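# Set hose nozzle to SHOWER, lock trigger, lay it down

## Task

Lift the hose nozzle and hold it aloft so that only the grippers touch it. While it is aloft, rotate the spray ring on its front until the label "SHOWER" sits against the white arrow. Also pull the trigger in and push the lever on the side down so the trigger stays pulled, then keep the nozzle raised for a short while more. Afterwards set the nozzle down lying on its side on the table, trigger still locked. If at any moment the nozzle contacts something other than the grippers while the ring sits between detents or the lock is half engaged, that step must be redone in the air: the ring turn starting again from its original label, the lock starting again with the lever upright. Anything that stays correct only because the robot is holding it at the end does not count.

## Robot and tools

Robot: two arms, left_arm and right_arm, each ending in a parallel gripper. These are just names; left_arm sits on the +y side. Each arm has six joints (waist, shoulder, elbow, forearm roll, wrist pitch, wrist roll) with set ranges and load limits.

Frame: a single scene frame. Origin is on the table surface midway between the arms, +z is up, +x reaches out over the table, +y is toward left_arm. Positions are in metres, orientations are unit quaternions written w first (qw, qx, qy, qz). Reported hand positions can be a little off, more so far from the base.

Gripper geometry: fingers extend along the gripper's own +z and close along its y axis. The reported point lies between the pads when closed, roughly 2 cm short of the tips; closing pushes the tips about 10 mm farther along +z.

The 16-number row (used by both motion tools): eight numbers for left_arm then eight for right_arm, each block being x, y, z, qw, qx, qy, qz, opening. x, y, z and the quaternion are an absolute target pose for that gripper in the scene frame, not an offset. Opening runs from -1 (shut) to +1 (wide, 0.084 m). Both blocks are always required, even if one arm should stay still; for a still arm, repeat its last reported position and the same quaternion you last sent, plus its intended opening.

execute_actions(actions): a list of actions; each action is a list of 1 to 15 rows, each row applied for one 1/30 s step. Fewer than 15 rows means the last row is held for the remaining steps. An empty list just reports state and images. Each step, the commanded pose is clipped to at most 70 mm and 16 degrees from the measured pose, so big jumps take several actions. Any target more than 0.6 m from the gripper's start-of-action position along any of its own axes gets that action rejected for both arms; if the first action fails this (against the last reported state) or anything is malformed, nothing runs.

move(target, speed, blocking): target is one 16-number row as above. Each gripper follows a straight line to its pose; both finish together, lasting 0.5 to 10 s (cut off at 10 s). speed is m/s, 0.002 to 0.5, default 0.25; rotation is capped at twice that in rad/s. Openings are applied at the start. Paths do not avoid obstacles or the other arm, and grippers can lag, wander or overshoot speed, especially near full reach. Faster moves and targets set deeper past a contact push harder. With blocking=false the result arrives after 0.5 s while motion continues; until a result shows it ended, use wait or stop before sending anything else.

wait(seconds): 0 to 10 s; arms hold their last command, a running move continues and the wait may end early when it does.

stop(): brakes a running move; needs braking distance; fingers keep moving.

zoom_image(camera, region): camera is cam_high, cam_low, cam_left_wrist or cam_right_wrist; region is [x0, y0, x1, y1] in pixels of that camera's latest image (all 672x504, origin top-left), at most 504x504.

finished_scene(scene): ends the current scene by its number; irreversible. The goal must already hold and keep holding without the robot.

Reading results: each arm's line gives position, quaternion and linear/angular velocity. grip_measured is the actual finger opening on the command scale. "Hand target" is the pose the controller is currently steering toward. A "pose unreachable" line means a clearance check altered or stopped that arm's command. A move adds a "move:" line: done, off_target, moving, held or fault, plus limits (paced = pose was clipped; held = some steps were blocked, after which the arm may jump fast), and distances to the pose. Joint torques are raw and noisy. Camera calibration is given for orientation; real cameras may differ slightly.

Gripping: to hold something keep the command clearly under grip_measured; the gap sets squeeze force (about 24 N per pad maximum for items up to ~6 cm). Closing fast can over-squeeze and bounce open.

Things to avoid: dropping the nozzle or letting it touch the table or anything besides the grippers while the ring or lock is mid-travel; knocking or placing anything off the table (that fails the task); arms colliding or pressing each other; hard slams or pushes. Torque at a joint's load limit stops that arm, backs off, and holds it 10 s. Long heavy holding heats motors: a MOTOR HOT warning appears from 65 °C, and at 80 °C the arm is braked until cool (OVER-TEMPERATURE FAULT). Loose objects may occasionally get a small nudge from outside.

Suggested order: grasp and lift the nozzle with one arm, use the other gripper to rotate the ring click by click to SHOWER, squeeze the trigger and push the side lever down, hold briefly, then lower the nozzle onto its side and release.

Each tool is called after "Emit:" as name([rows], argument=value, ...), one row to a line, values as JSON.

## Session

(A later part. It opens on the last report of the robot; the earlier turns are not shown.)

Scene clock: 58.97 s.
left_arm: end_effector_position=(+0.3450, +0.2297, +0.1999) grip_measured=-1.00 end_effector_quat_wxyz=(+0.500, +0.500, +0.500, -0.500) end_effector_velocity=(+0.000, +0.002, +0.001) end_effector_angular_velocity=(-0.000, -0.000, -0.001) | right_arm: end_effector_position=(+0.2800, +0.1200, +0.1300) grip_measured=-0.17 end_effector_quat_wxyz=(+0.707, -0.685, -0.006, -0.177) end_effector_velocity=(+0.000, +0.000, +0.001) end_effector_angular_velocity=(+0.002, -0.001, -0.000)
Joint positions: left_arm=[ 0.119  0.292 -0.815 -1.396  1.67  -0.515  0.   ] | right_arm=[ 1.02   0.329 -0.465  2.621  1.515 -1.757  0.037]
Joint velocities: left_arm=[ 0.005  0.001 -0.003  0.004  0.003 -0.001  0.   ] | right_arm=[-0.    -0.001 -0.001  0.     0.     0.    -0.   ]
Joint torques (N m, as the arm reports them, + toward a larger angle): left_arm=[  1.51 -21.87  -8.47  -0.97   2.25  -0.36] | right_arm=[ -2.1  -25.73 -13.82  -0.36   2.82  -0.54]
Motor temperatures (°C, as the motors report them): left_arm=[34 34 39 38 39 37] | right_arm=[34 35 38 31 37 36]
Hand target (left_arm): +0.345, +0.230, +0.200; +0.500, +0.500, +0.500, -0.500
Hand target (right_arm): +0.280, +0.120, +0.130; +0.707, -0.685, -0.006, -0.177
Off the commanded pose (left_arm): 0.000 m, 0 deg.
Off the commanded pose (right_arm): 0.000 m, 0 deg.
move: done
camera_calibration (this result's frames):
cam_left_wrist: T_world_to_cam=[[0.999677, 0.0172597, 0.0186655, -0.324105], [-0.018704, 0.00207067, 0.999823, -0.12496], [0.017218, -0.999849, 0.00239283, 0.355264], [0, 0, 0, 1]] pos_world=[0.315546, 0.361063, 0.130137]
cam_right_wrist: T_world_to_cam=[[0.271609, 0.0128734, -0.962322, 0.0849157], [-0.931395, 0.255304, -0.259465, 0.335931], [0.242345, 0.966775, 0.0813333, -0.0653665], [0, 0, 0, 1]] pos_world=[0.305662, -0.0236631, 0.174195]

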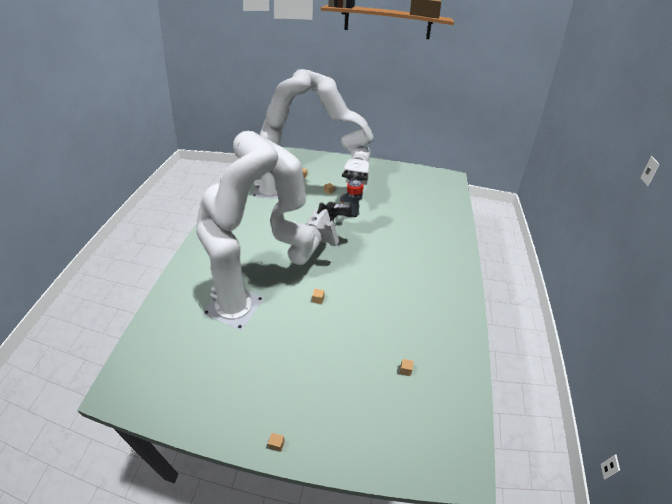

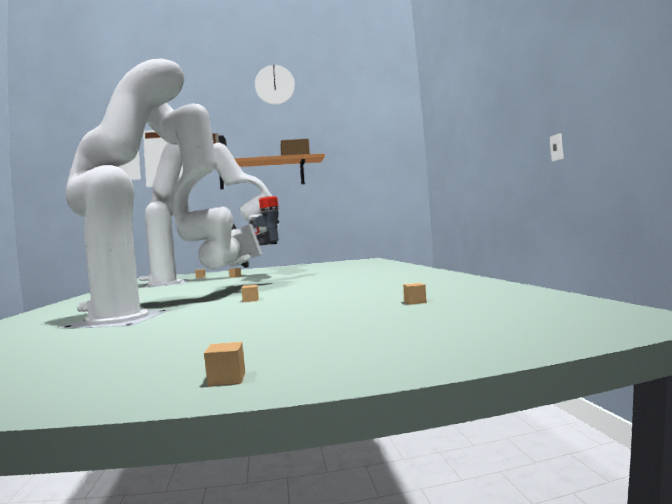

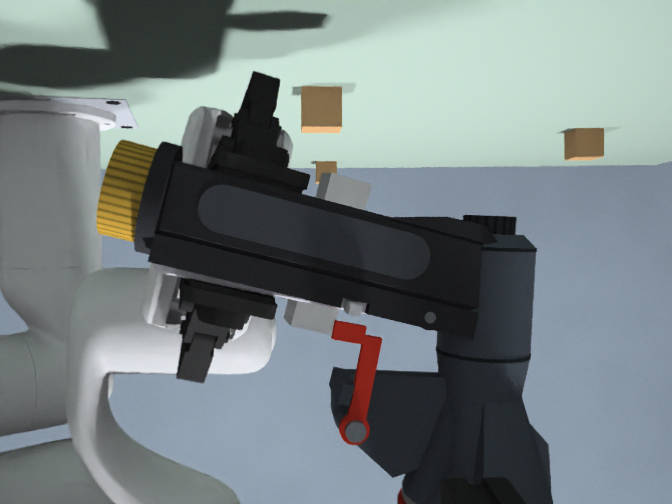

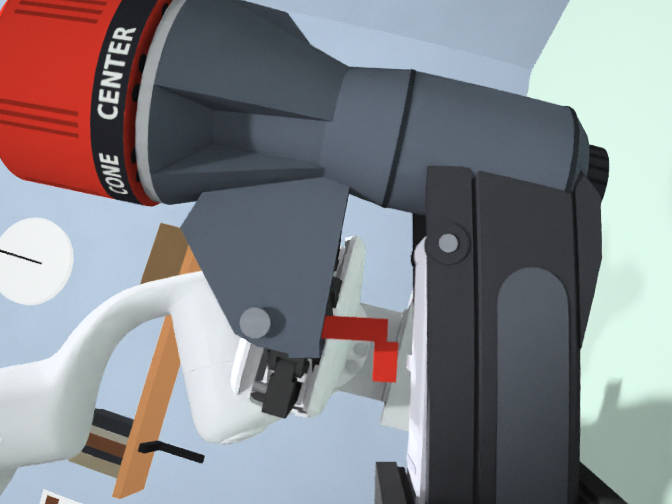

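Emit:
move(target=[0.345,0.3,0.25,0.5,0.5,0.5,-0.5,-1,0.40,-0.12,0.11,0,0.996,0,0.087,-1], speed=0.2)

Emit:
move(target=[0.345,0.3,0.25,0.5,0.5,0.5,-0.5,-1,0.40,-0.12,0.045,0,0.996,0,0.087,-1], speed=0.04)

Emit:
zoom_image(camera="cam_low", region=[220,200,400,320])

Scene clock: 64.57 s.
left_arm: end_effector_position=(+0.3451, +0.2999, +0.2500) grip_measured=-1.00 end_effector_quat_wxyz=(+0.500, +0.500, +0.500, -0.500) end_effector_velocity=(+0.000, +0.001, +0.000) end_effector_angular_velocity=(-0.000, -0.000, +0.002) | right_arm: end_effector_position=(+0.4009, -0.1197, +0.1099) grip_measured=-0.17 end_effector_quat_wxyz=(-0.001, +0.996, +0.001, +0.086) end_effector_velocity=(-0.000, +0.001, +0.000) end_effector_angular_velocity=(-0.013, +0.001, -0.005)
Joint positions: left_arm=[ 0.303  0.214 -0.878 -1.262  1.804 -0.627  0.   ] | right_arm=[ 0.732 -0.102 -0.612 -0.157  0.568  0.65   0.037]
Joint velocities: left_arm=[ 0.002 -0.    -0.     0.     0.001 -0.     0.   ] | right_arm=[ 0.007  0.006 -0.01  -0.021  0.014  0.027 -0.   ]
Joint torques (N m, as the arm reports them, + toward a larger angle): left_arm=[  1.7  -21.25  -9.27  -1.42   2.19  -0.39] | right_arm=[ -1.9  -22.75 -24.02  -0.34  -2.98  -0.11]
Motor temperatures (°C, as the motors report them): left_arm=[34 34 39 38 39 37] | right_arm=[34 35 39 31 36 36]
Hand target (left_arm): +0.345, +0.300, +0.250; +0.500, +0.500, +0.500, -0.500
Hand target (right_arm): +0.401, -0.120, +0.110; -0.000, +0.996, +0.001, +0.086
Off the commanded pose (left_arm): 0.000 m, 0 deg.
Off the commanded pose (right_arm): 0.001 m, 0 deg.
move: done
camera_calibration (this result's frames):
cam_left_wrist: T_world_to_cam=[[0.999671, 0.0175426, 0.0186925, -0.326402], [-0.0187346, 0.00223538, 0.999822, -0.17521], [0.0174977, -0.999844, 0.0025633, 0.425244], [0, 0, 0, 1]] pos_world=[0.315572, 0.431295, 0.18019]
cam_right_wrist: T_world_to_cam=[[0.0155306, -0.999749, -0.0161671, -0.0866985], [-0.982589, -0.0122661, -0.185388, 0.48485], [0.185144, 0.0187648, -0.982532, 0.165064], [0, 0, 0, 1]] pos_world=[0.447194, -0.0838269, 0.250664]

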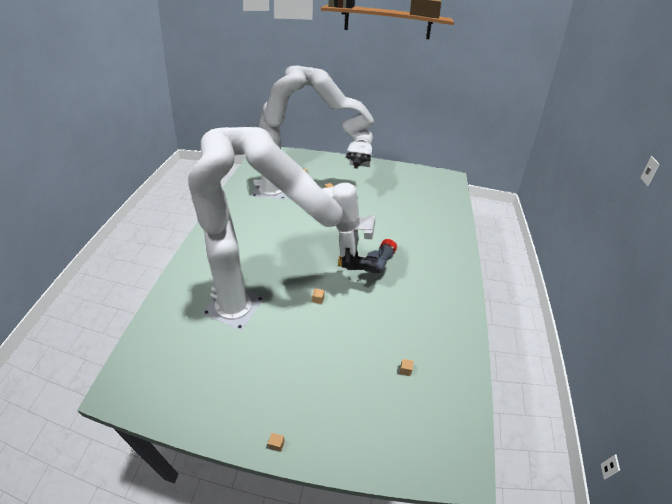

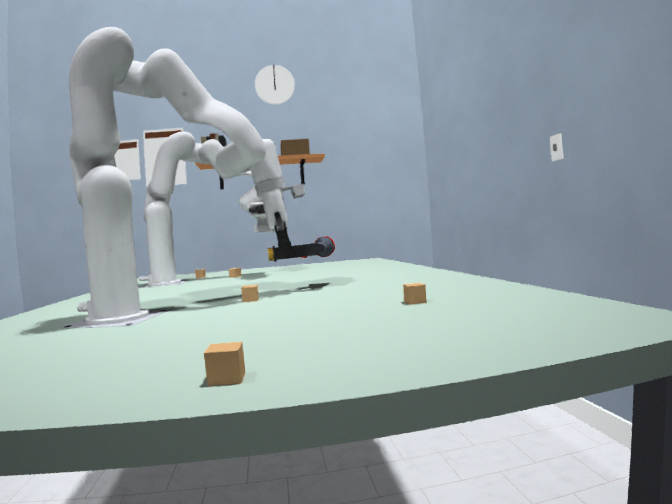

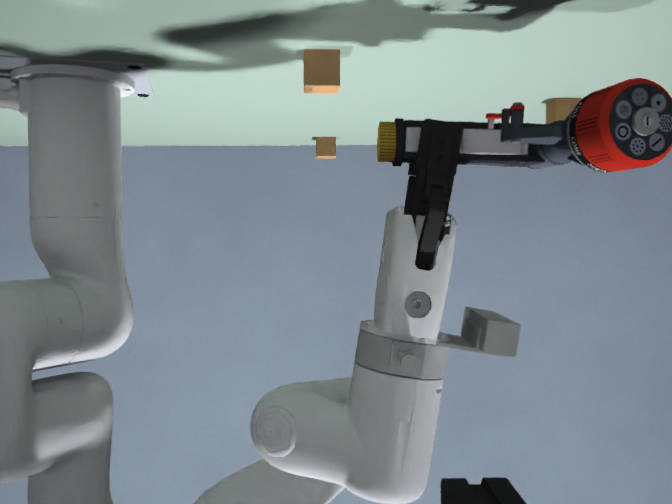

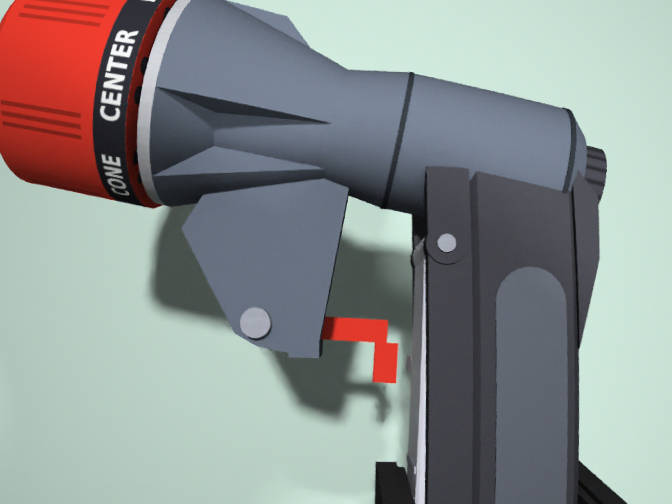

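Scene clock: 66.57 s.
left_arm: end_effector_position=(+0.3450, +0.3000, +0.2500) grip_measured=-1.00 end_effector_quat_wxyz=(+0.500, +0.500, +0.500, -0.500) end_effector_velocity=(+0.000, +0.000, -0.000) end_effector_angular_velocity=(+0.000, +0.000, +0.001) | right_arm: end_effector_position=(+0.4001, -0.1199, +0.0454) grip_measured=-0.17 end_effector_quat_wxyz=(-0.000, +0.996, +0.000, +0.087) end_effector_velocity=(+0.001, +0.000, -0.002) end_effector_angular_velocity=(+0.000, -0.002, -0.001)
Joint positions: left_arm=[ 0.303  0.214 -0.878 -1.262  1.804 -0.627  0.   ] | right_arm=[ 0.716  0.076 -0.576 -0.243  0.357  0.731  0.037]
Joint velocities: left_arm=[ 0.001  0.     0.     0.    -0.     0.     0.   ] | right_arm=[-0.001  0.009 -0.001 -0.009 -0.01   0.009  0.   ]
Joint torques (N m, as the arm reports them, + toward a larger angle): left_arm=[  1.69 -21.33  -9.33  -1.31   2.26  -0.33] | right_arm=[ -2.37 -25.82 -20.67  -0.39  -3.19  -0.1 ]
Motor temperatures (°C, as the motors report them): left_arm=[34 34 39 38 39 37] | right_arm=[34 35 39 31 36 36]
Hand target (left_arm): +0.345, +0.300, +0.250; +0.500, +0.500, +0.500, -0.500
Hand target (right_arm): +0.400, -0.120, +0.045; -0.000, +0.996, +0.000, +0.087
Off the commanded pose (left_arm): 0.000 m, 0 deg.
Off the commanded pose (right_arm): 0.000 m, 0 deg.
move: done
camera_calibration (this result's frames):
cam_left_wrist: T_world_to_cam=[[0.999675, 0.0172459, 0.0187709, -0.326259], [-0.018813, 0.0022811, 0.99982, -0.175214], [0.0172, -0.999849, 0.00260481, 0.425423], [0, 0, 0, 1]] pos_world=[0.315539, 0.431385, 0.180198]
cam_right_wrist: T_world_to_cam=[[0.012845, -0.999809, -0.0147412, -0.0869302], [-0.982308, -0.00986275, -0.187015, 0.472414], [0.186834, 0.0168826, -0.982246, 0.100976], [0, 0, 0, 1]] pos_world=[0.446307, -0.083959, 0.18625]

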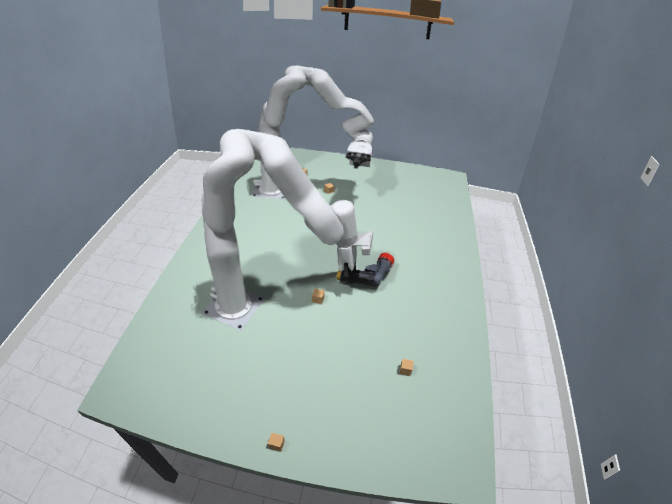

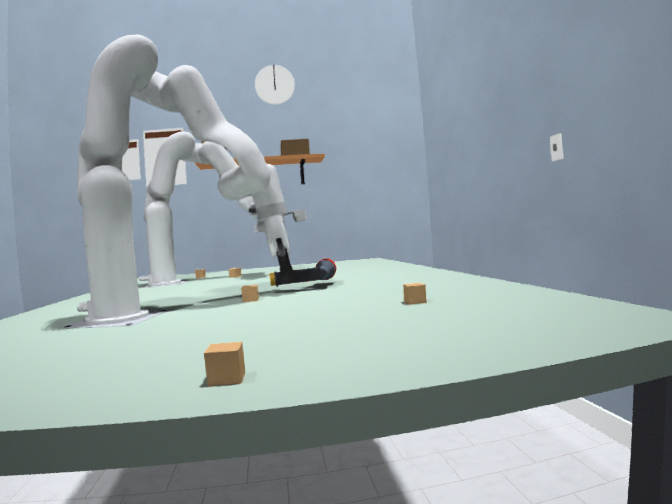

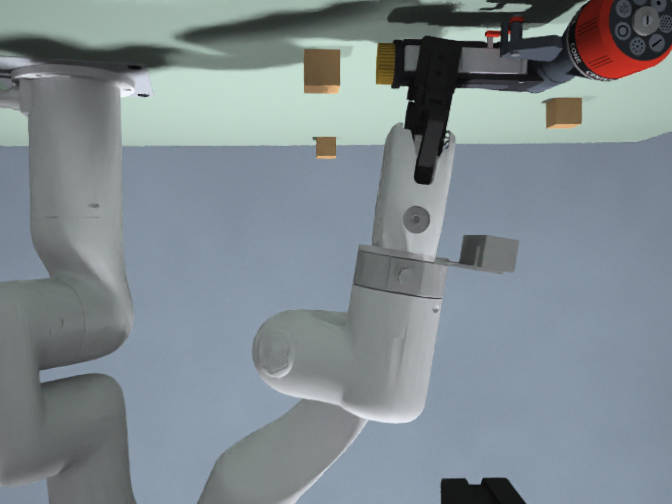

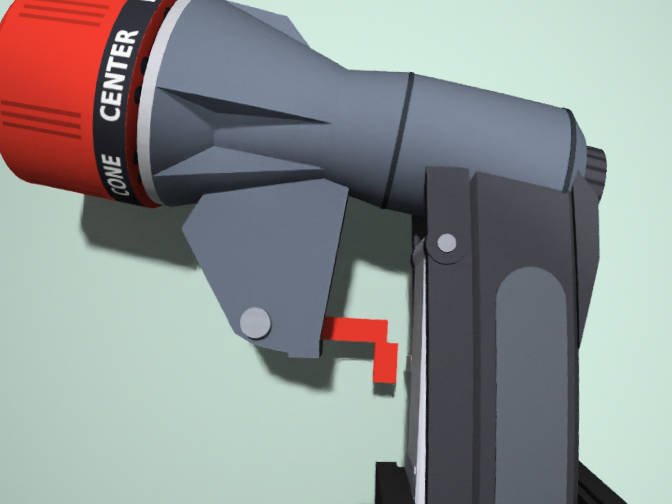

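Region (220, 200, 400, 320) of cam_low's 672x504 image, scaled by 2.800, with more detail than that image has.

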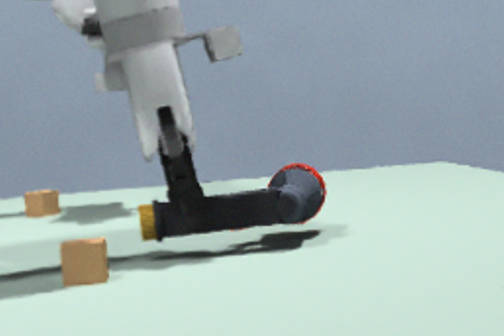

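Emit:
move(target=[0.345,0.3,0.25,0.5,0.5,0.5,-0.5,-1,0.40,-0.12,0.033,0,0.996,0,0.087,-1], speed=0.015)

Emit:
move(target=[0.345,0.3,0.25,0.5,0.5,0.5,-0.5,-1,0.40,-0.12,0.033,0,0.996,0,0.087,0.5])

Emit:
move(target=[0.345,0.3,0.25,0.5,0.5,0.5,-0.5,-1,0.39,-0.12,0.13,0,0.996,0,0.087,0.5], speed=0.1)

Scene clock: 68.67 s.
left_arm: end_effector_position=(+0.3450, +0.3000, +0.2500) grip_measured=-1.00 end_effector_quat_wxyz=(+0.500, +0.500, +0.500, -0.500) end_effector_velocity=(+0.000, +0.000, +0.000) end_effector_angular_velocity=(-0.000, -0.000, -0.000) | right_arm: end_effector_position=(+0.4000, -0.1200, +0.0332) grip_measured=-0.17 end_effector_quat_wxyz=(-0.000, +0.996, +0.000, +0.087) end_effector_velocity=(+0.001, +0.001, -0.001) end_effector_angular_velocity=(+0.002, -0.004, +0.000)
Joint positions: left_arm=[ 0.303  0.214 -0.878 -1.262  1.804 -0.627  0.   ] | right_arm=[ 0.71   0.114 -0.576 -0.27   0.319  0.754  0.037]
Joint velocities: left_arm=[ 0.  0. -0.  0.  0.  0.  0.] | right_arm=[-0.001  0.005 -0.002 -0.007 -0.008  0.006 -0.   ]
Joint torques (N m, as the arm reports them, + toward a larger angle): left_arm=[  1.53 -21.39  -9.28  -1.2    2.19  -0.46] | right_arm=[ -2.32 -25.96 -19.95  -0.56  -3.06  -0.16]
Motor temperatures (°C, as the motors report them): left_arm=[34 34 39 38 39 37] | right_arm=[34 35 39 31 37 36]
Hand target (left_arm): +0.345, +0.300, +0.250; +0.500, +0.500, +0.500, -0.500
Hand target (right_arm): +0.400, -0.120, +0.033; -0.000, +0.996, +0.000, +0.087
Off the commanded pose (left_arm): 0.000 m, 0 deg.
Off the commanded pose (right_arm): 0.000 m, 0 deg.
move: done
camera_calibration (this result's frames):
cam_left_wrist: T_world_to_cam=[[0.999675, 0.017245, 0.018771, -0.326258], [-0.0188131, 0.00228093, 0.99982, -0.175214], [0.0171991, -0.999849, 0.00260462, 0.425424], [0, 0, 0, 1]] pos_world=[0.315539, 0.431386, 0.180199]
cam_right_wrist: T_world_to_cam=[[0.0127789, -0.999812, -0.0145568, -0.0871724], [-0.982324, -0.00983371, -0.186932, 0.470039], [0.186754, 0.0166883, -0.982265, 0.0890165], [0, 0, 0, 1]] pos_world=[0.44622, -0.0840193, 0.174034]

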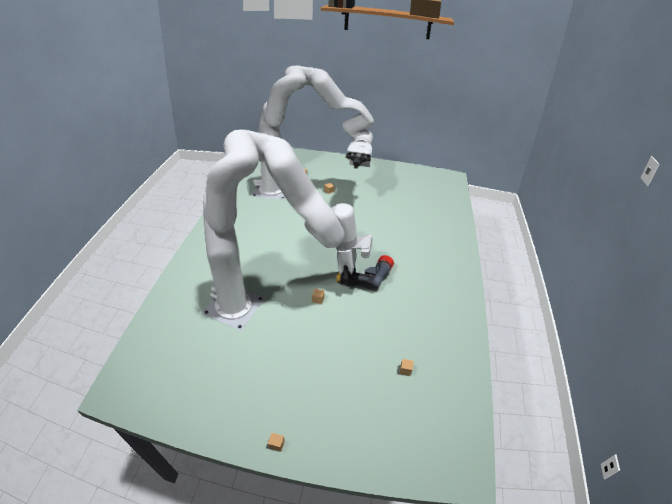

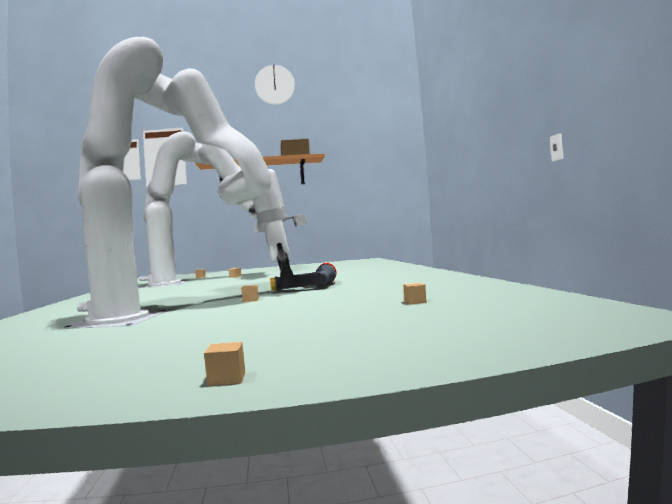

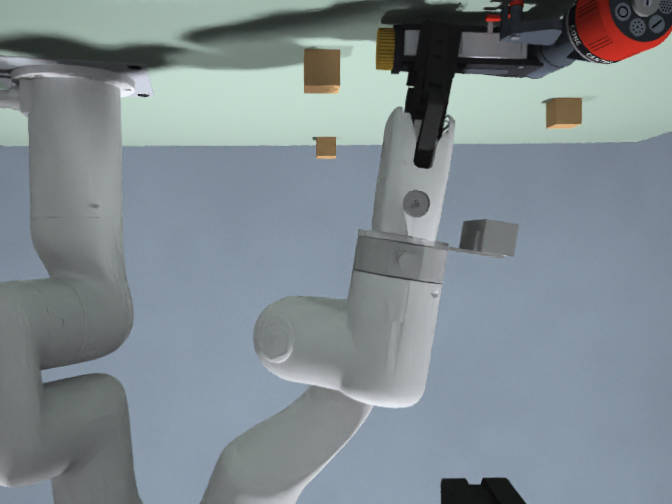

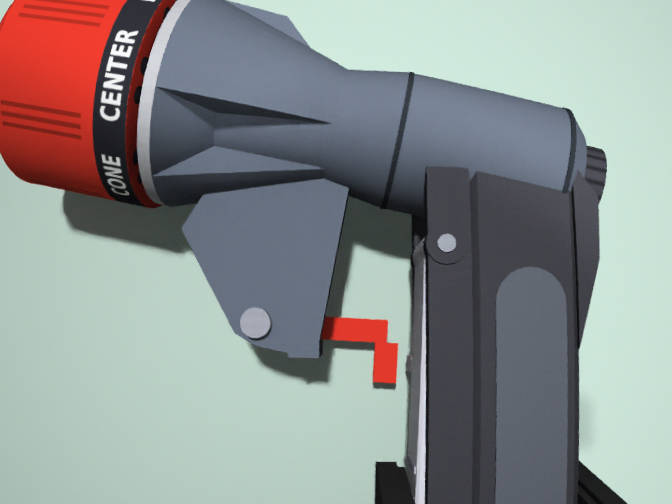

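Scene clock: 69.37 s.
left_arm: end_effector_position=(+0.3450, +0.3000, +0.2500) grip_measured=-1.00 end_effector_quat_wxyz=(+0.500, +0.500, +0.500, -0.500) end_effector_velocity=(-0.000, -0.000, -0.000) end_effector_angular_velocity=(-0.000, +0.001, -0.001) | right_arm: end_effector_position=(+0.4000, -0.1200, +0.0330) grip_measured=+0.49 end_effector_quat_wxyz=(-0.000, +0.996, +0.000, +0.087) end_effector_velocity=(+0.000, +0.000, +0.000) end_effector_angular_velocity=(+0.000, -0.000, -0.000)
Joint positions: left_arm=[ 0.303  0.214 -0.878 -1.262  1.804 -0.627  0.   ] | right_arm=[ 0.71   0.115 -0.576 -0.271  0.318  0.755  0.065]
Joint velocities: left_arm=[-0. -0.  0.  0.  0. -0.  0.] | right_arm=[-0. -0. -0. -0. -0.  0.  0.]
Joint torques (N m, as the arm reports them, + toward a larger angle): left_arm=[  1.86 -21.5   -9.3   -1.44   2.11  -0.48] | right_arm=[ -2.2  -23.71 -18.21  -0.26  -2.41  -0.18]
Motor temperatures (°C, as the motors report them): left_arm=[34 34 39 38 39 37] | right_arm=[34 35 39 31 37 36]
Hand target (left_arm): +0.345, +0.300, +0.250; +0.500, +0.500, +0.500, -0.500
Hand target (right_arm): +0.400, -0.120, +0.033; -0.000, +0.996, +0.000, +0.087
Off the commanded pose (left_arm): 0.000 m, 0 deg.
Off the commanded pose (right_arm): 0.000 m, 0 deg.
move: done
camera_calibration (this result's frames):
cam_left_wrist: T_world_to_cam=[[0.999675, 0.0172448, 0.0187706, -0.326258], [-0.0188127, 0.00228105, 0.99982, -0.175214], [0.0171989, -0.999849, 0.00260473, 0.425424], [0, 0, 0, 1]] pos_world=[0.315539, 0.431386, 0.180198]
cam_right_wrist: T_world_to_cam=[[0.0127625, -0.999813, -0.0145302, -0.0871758], [-0.982306, -0.00982096, -0.187028, 0.469999], [0.18685, 0.0166601, -0.982247, 0.0887847], [0, 0, 0, 1]] pos_world=[0.446206, -0.0840228, 0.173845]

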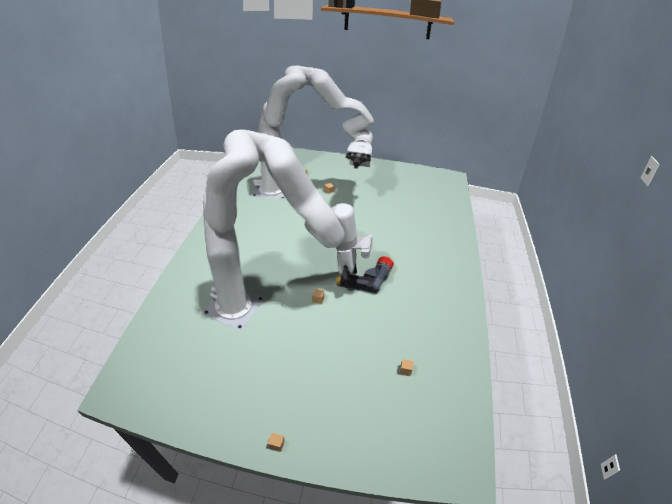

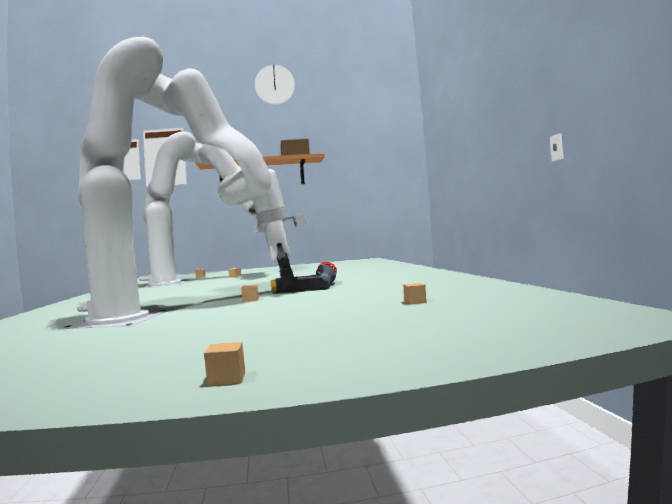

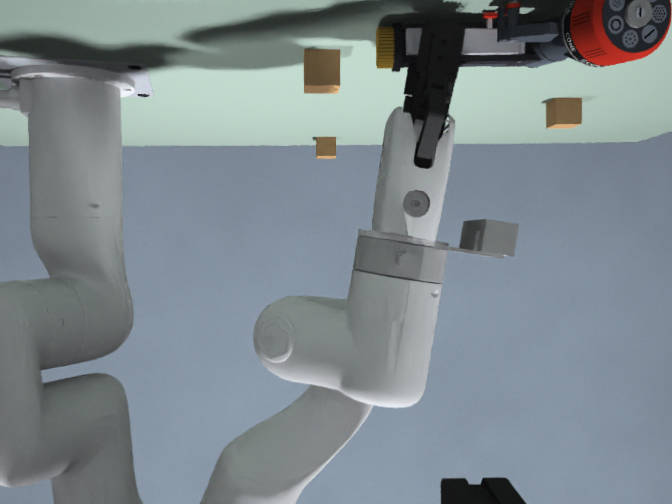

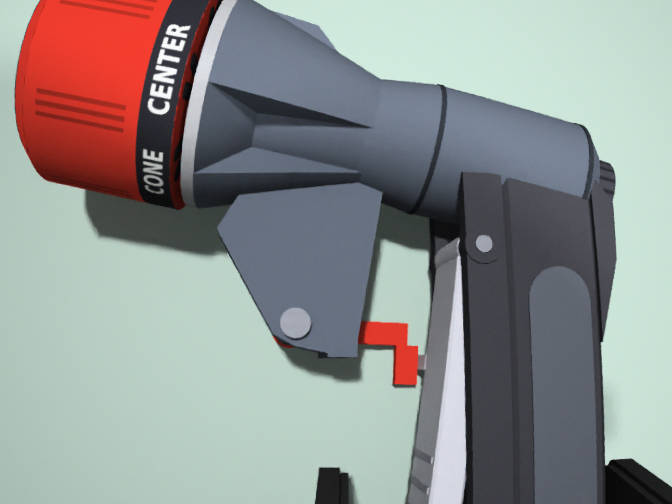

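Scene clock: 70.83 s.
left_arm: end_effector_position=(+0.3450, +0.3000, +0.2500) grip_measured=-1.00 end_effector_quat_wxyz=(+0.500, +0.500, +0.500, -0.500) end_effector_velocity=(-0.000, -0.000, +0.000) end_effector_angular_velocity=(-0.000, +0.000, -0.001) | right_arm: end_effector_position=(+0.3898, -0.1202, +0.1294) grip_measured=+0.49 end_effector_quat_wxyz=(+0.000, +0.996, -0.000, +0.087) end_effector_velocity=(-0.000, -0.000, +0.003) end_effector_angular_velocity=(-0.000, +0.000, +0.000)
Joint positions: left_arm=[ 0.303  0.214 -0.878 -1.262  1.804 -0.627  0.   ] | right_arm=[ 0.75  -0.179 -0.598 -0.152  0.634  0.66   0.065]
Joint velocities: left_arm=[-0. -0.  0.  0.  0. -0.  0.] | right_arm=[ 0.001 -0.008 -0.002  0.002  0.01  -0.002 -0.   ]
Joint torques (N m, as the arm reports them, + toward a larger angle): left_arm=[  1.68 -21.34  -9.24  -1.28   2.22  -0.46] | right_arm=[ -2.11 -19.77 -22.44  -0.7   -2.65  -0.24]
Motor temperatures (°C, as the motors report them): left_arm=[34 34 39 38 39 37] | right_arm=[34 35 39 31 36 36]
Hand target (left_arm): +0.345, +0.300, +0.250; +0.500, +0.500, +0.500, -0.500
Hand target (right_arm): +0.390, -0.120, +0.130; +0.000, +0.996, -0.000, +0.087
Off the commanded pose (left_arm): 0.000 m, 0 deg.
Off the commanded pose (right_arm): 0.001 m, 0 deg.
move: done
camera_calibration (this result's frames):
cam_left_wrist: T_world_to_cam=[[0.999675, 0.0172451, 0.0187708, -0.326258], [-0.0188129, 0.00228095, 0.99982, -0.175214], [0.0171992, -0.999849, 0.00260464, 0.425424], [0, 0, 0, 1]] pos_world=[0.315539, 0.431386, 0.180199]
cam_right_wrist: T_world_to_cam=[[0.0127029, -0.999819, -0.0141981, -0.0858773], [-0.982402, -0.00983293, -0.18652, 0.477944], [0.186347, 0.0163176, -0.982348, 0.185498], [0, 0, 0, 1]] pos_world=[0.436057, -0.084189, 0.27015]

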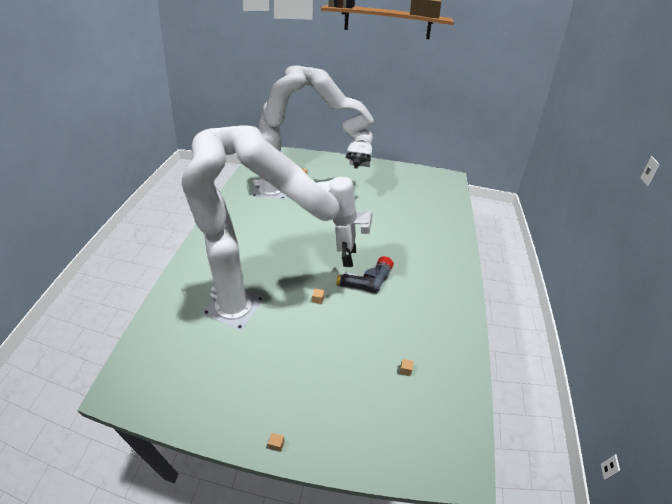

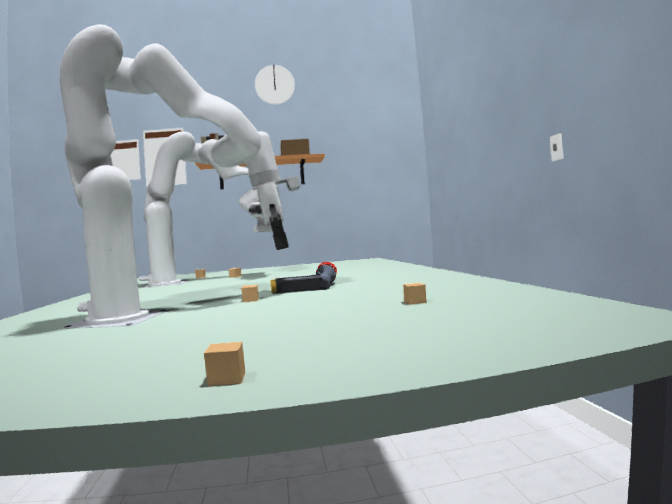

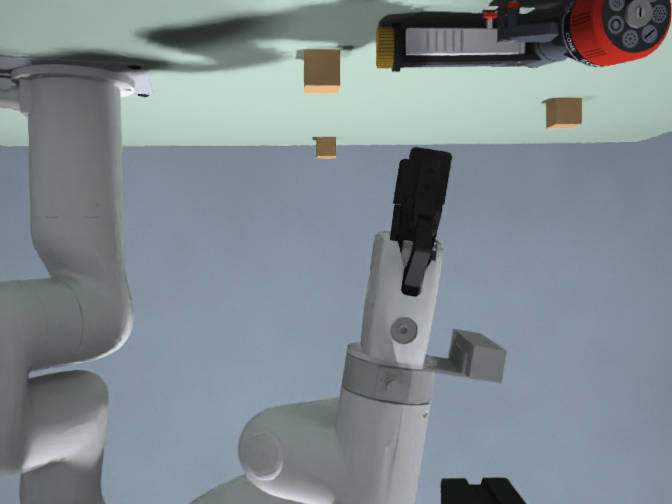

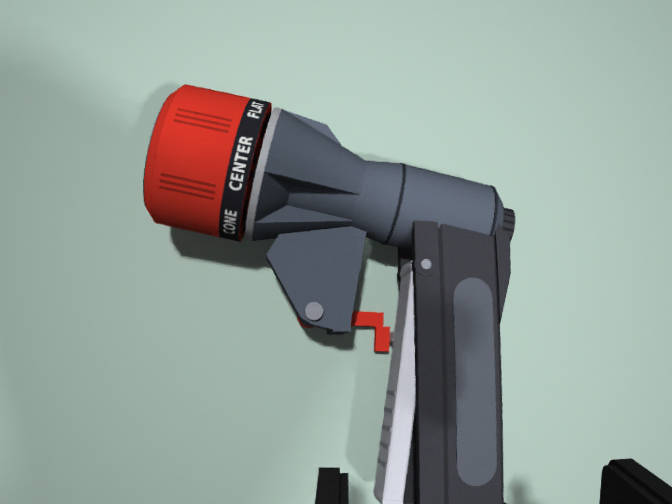

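Emit:
finished_scene(scene=2)

The scene is finished: the task was done.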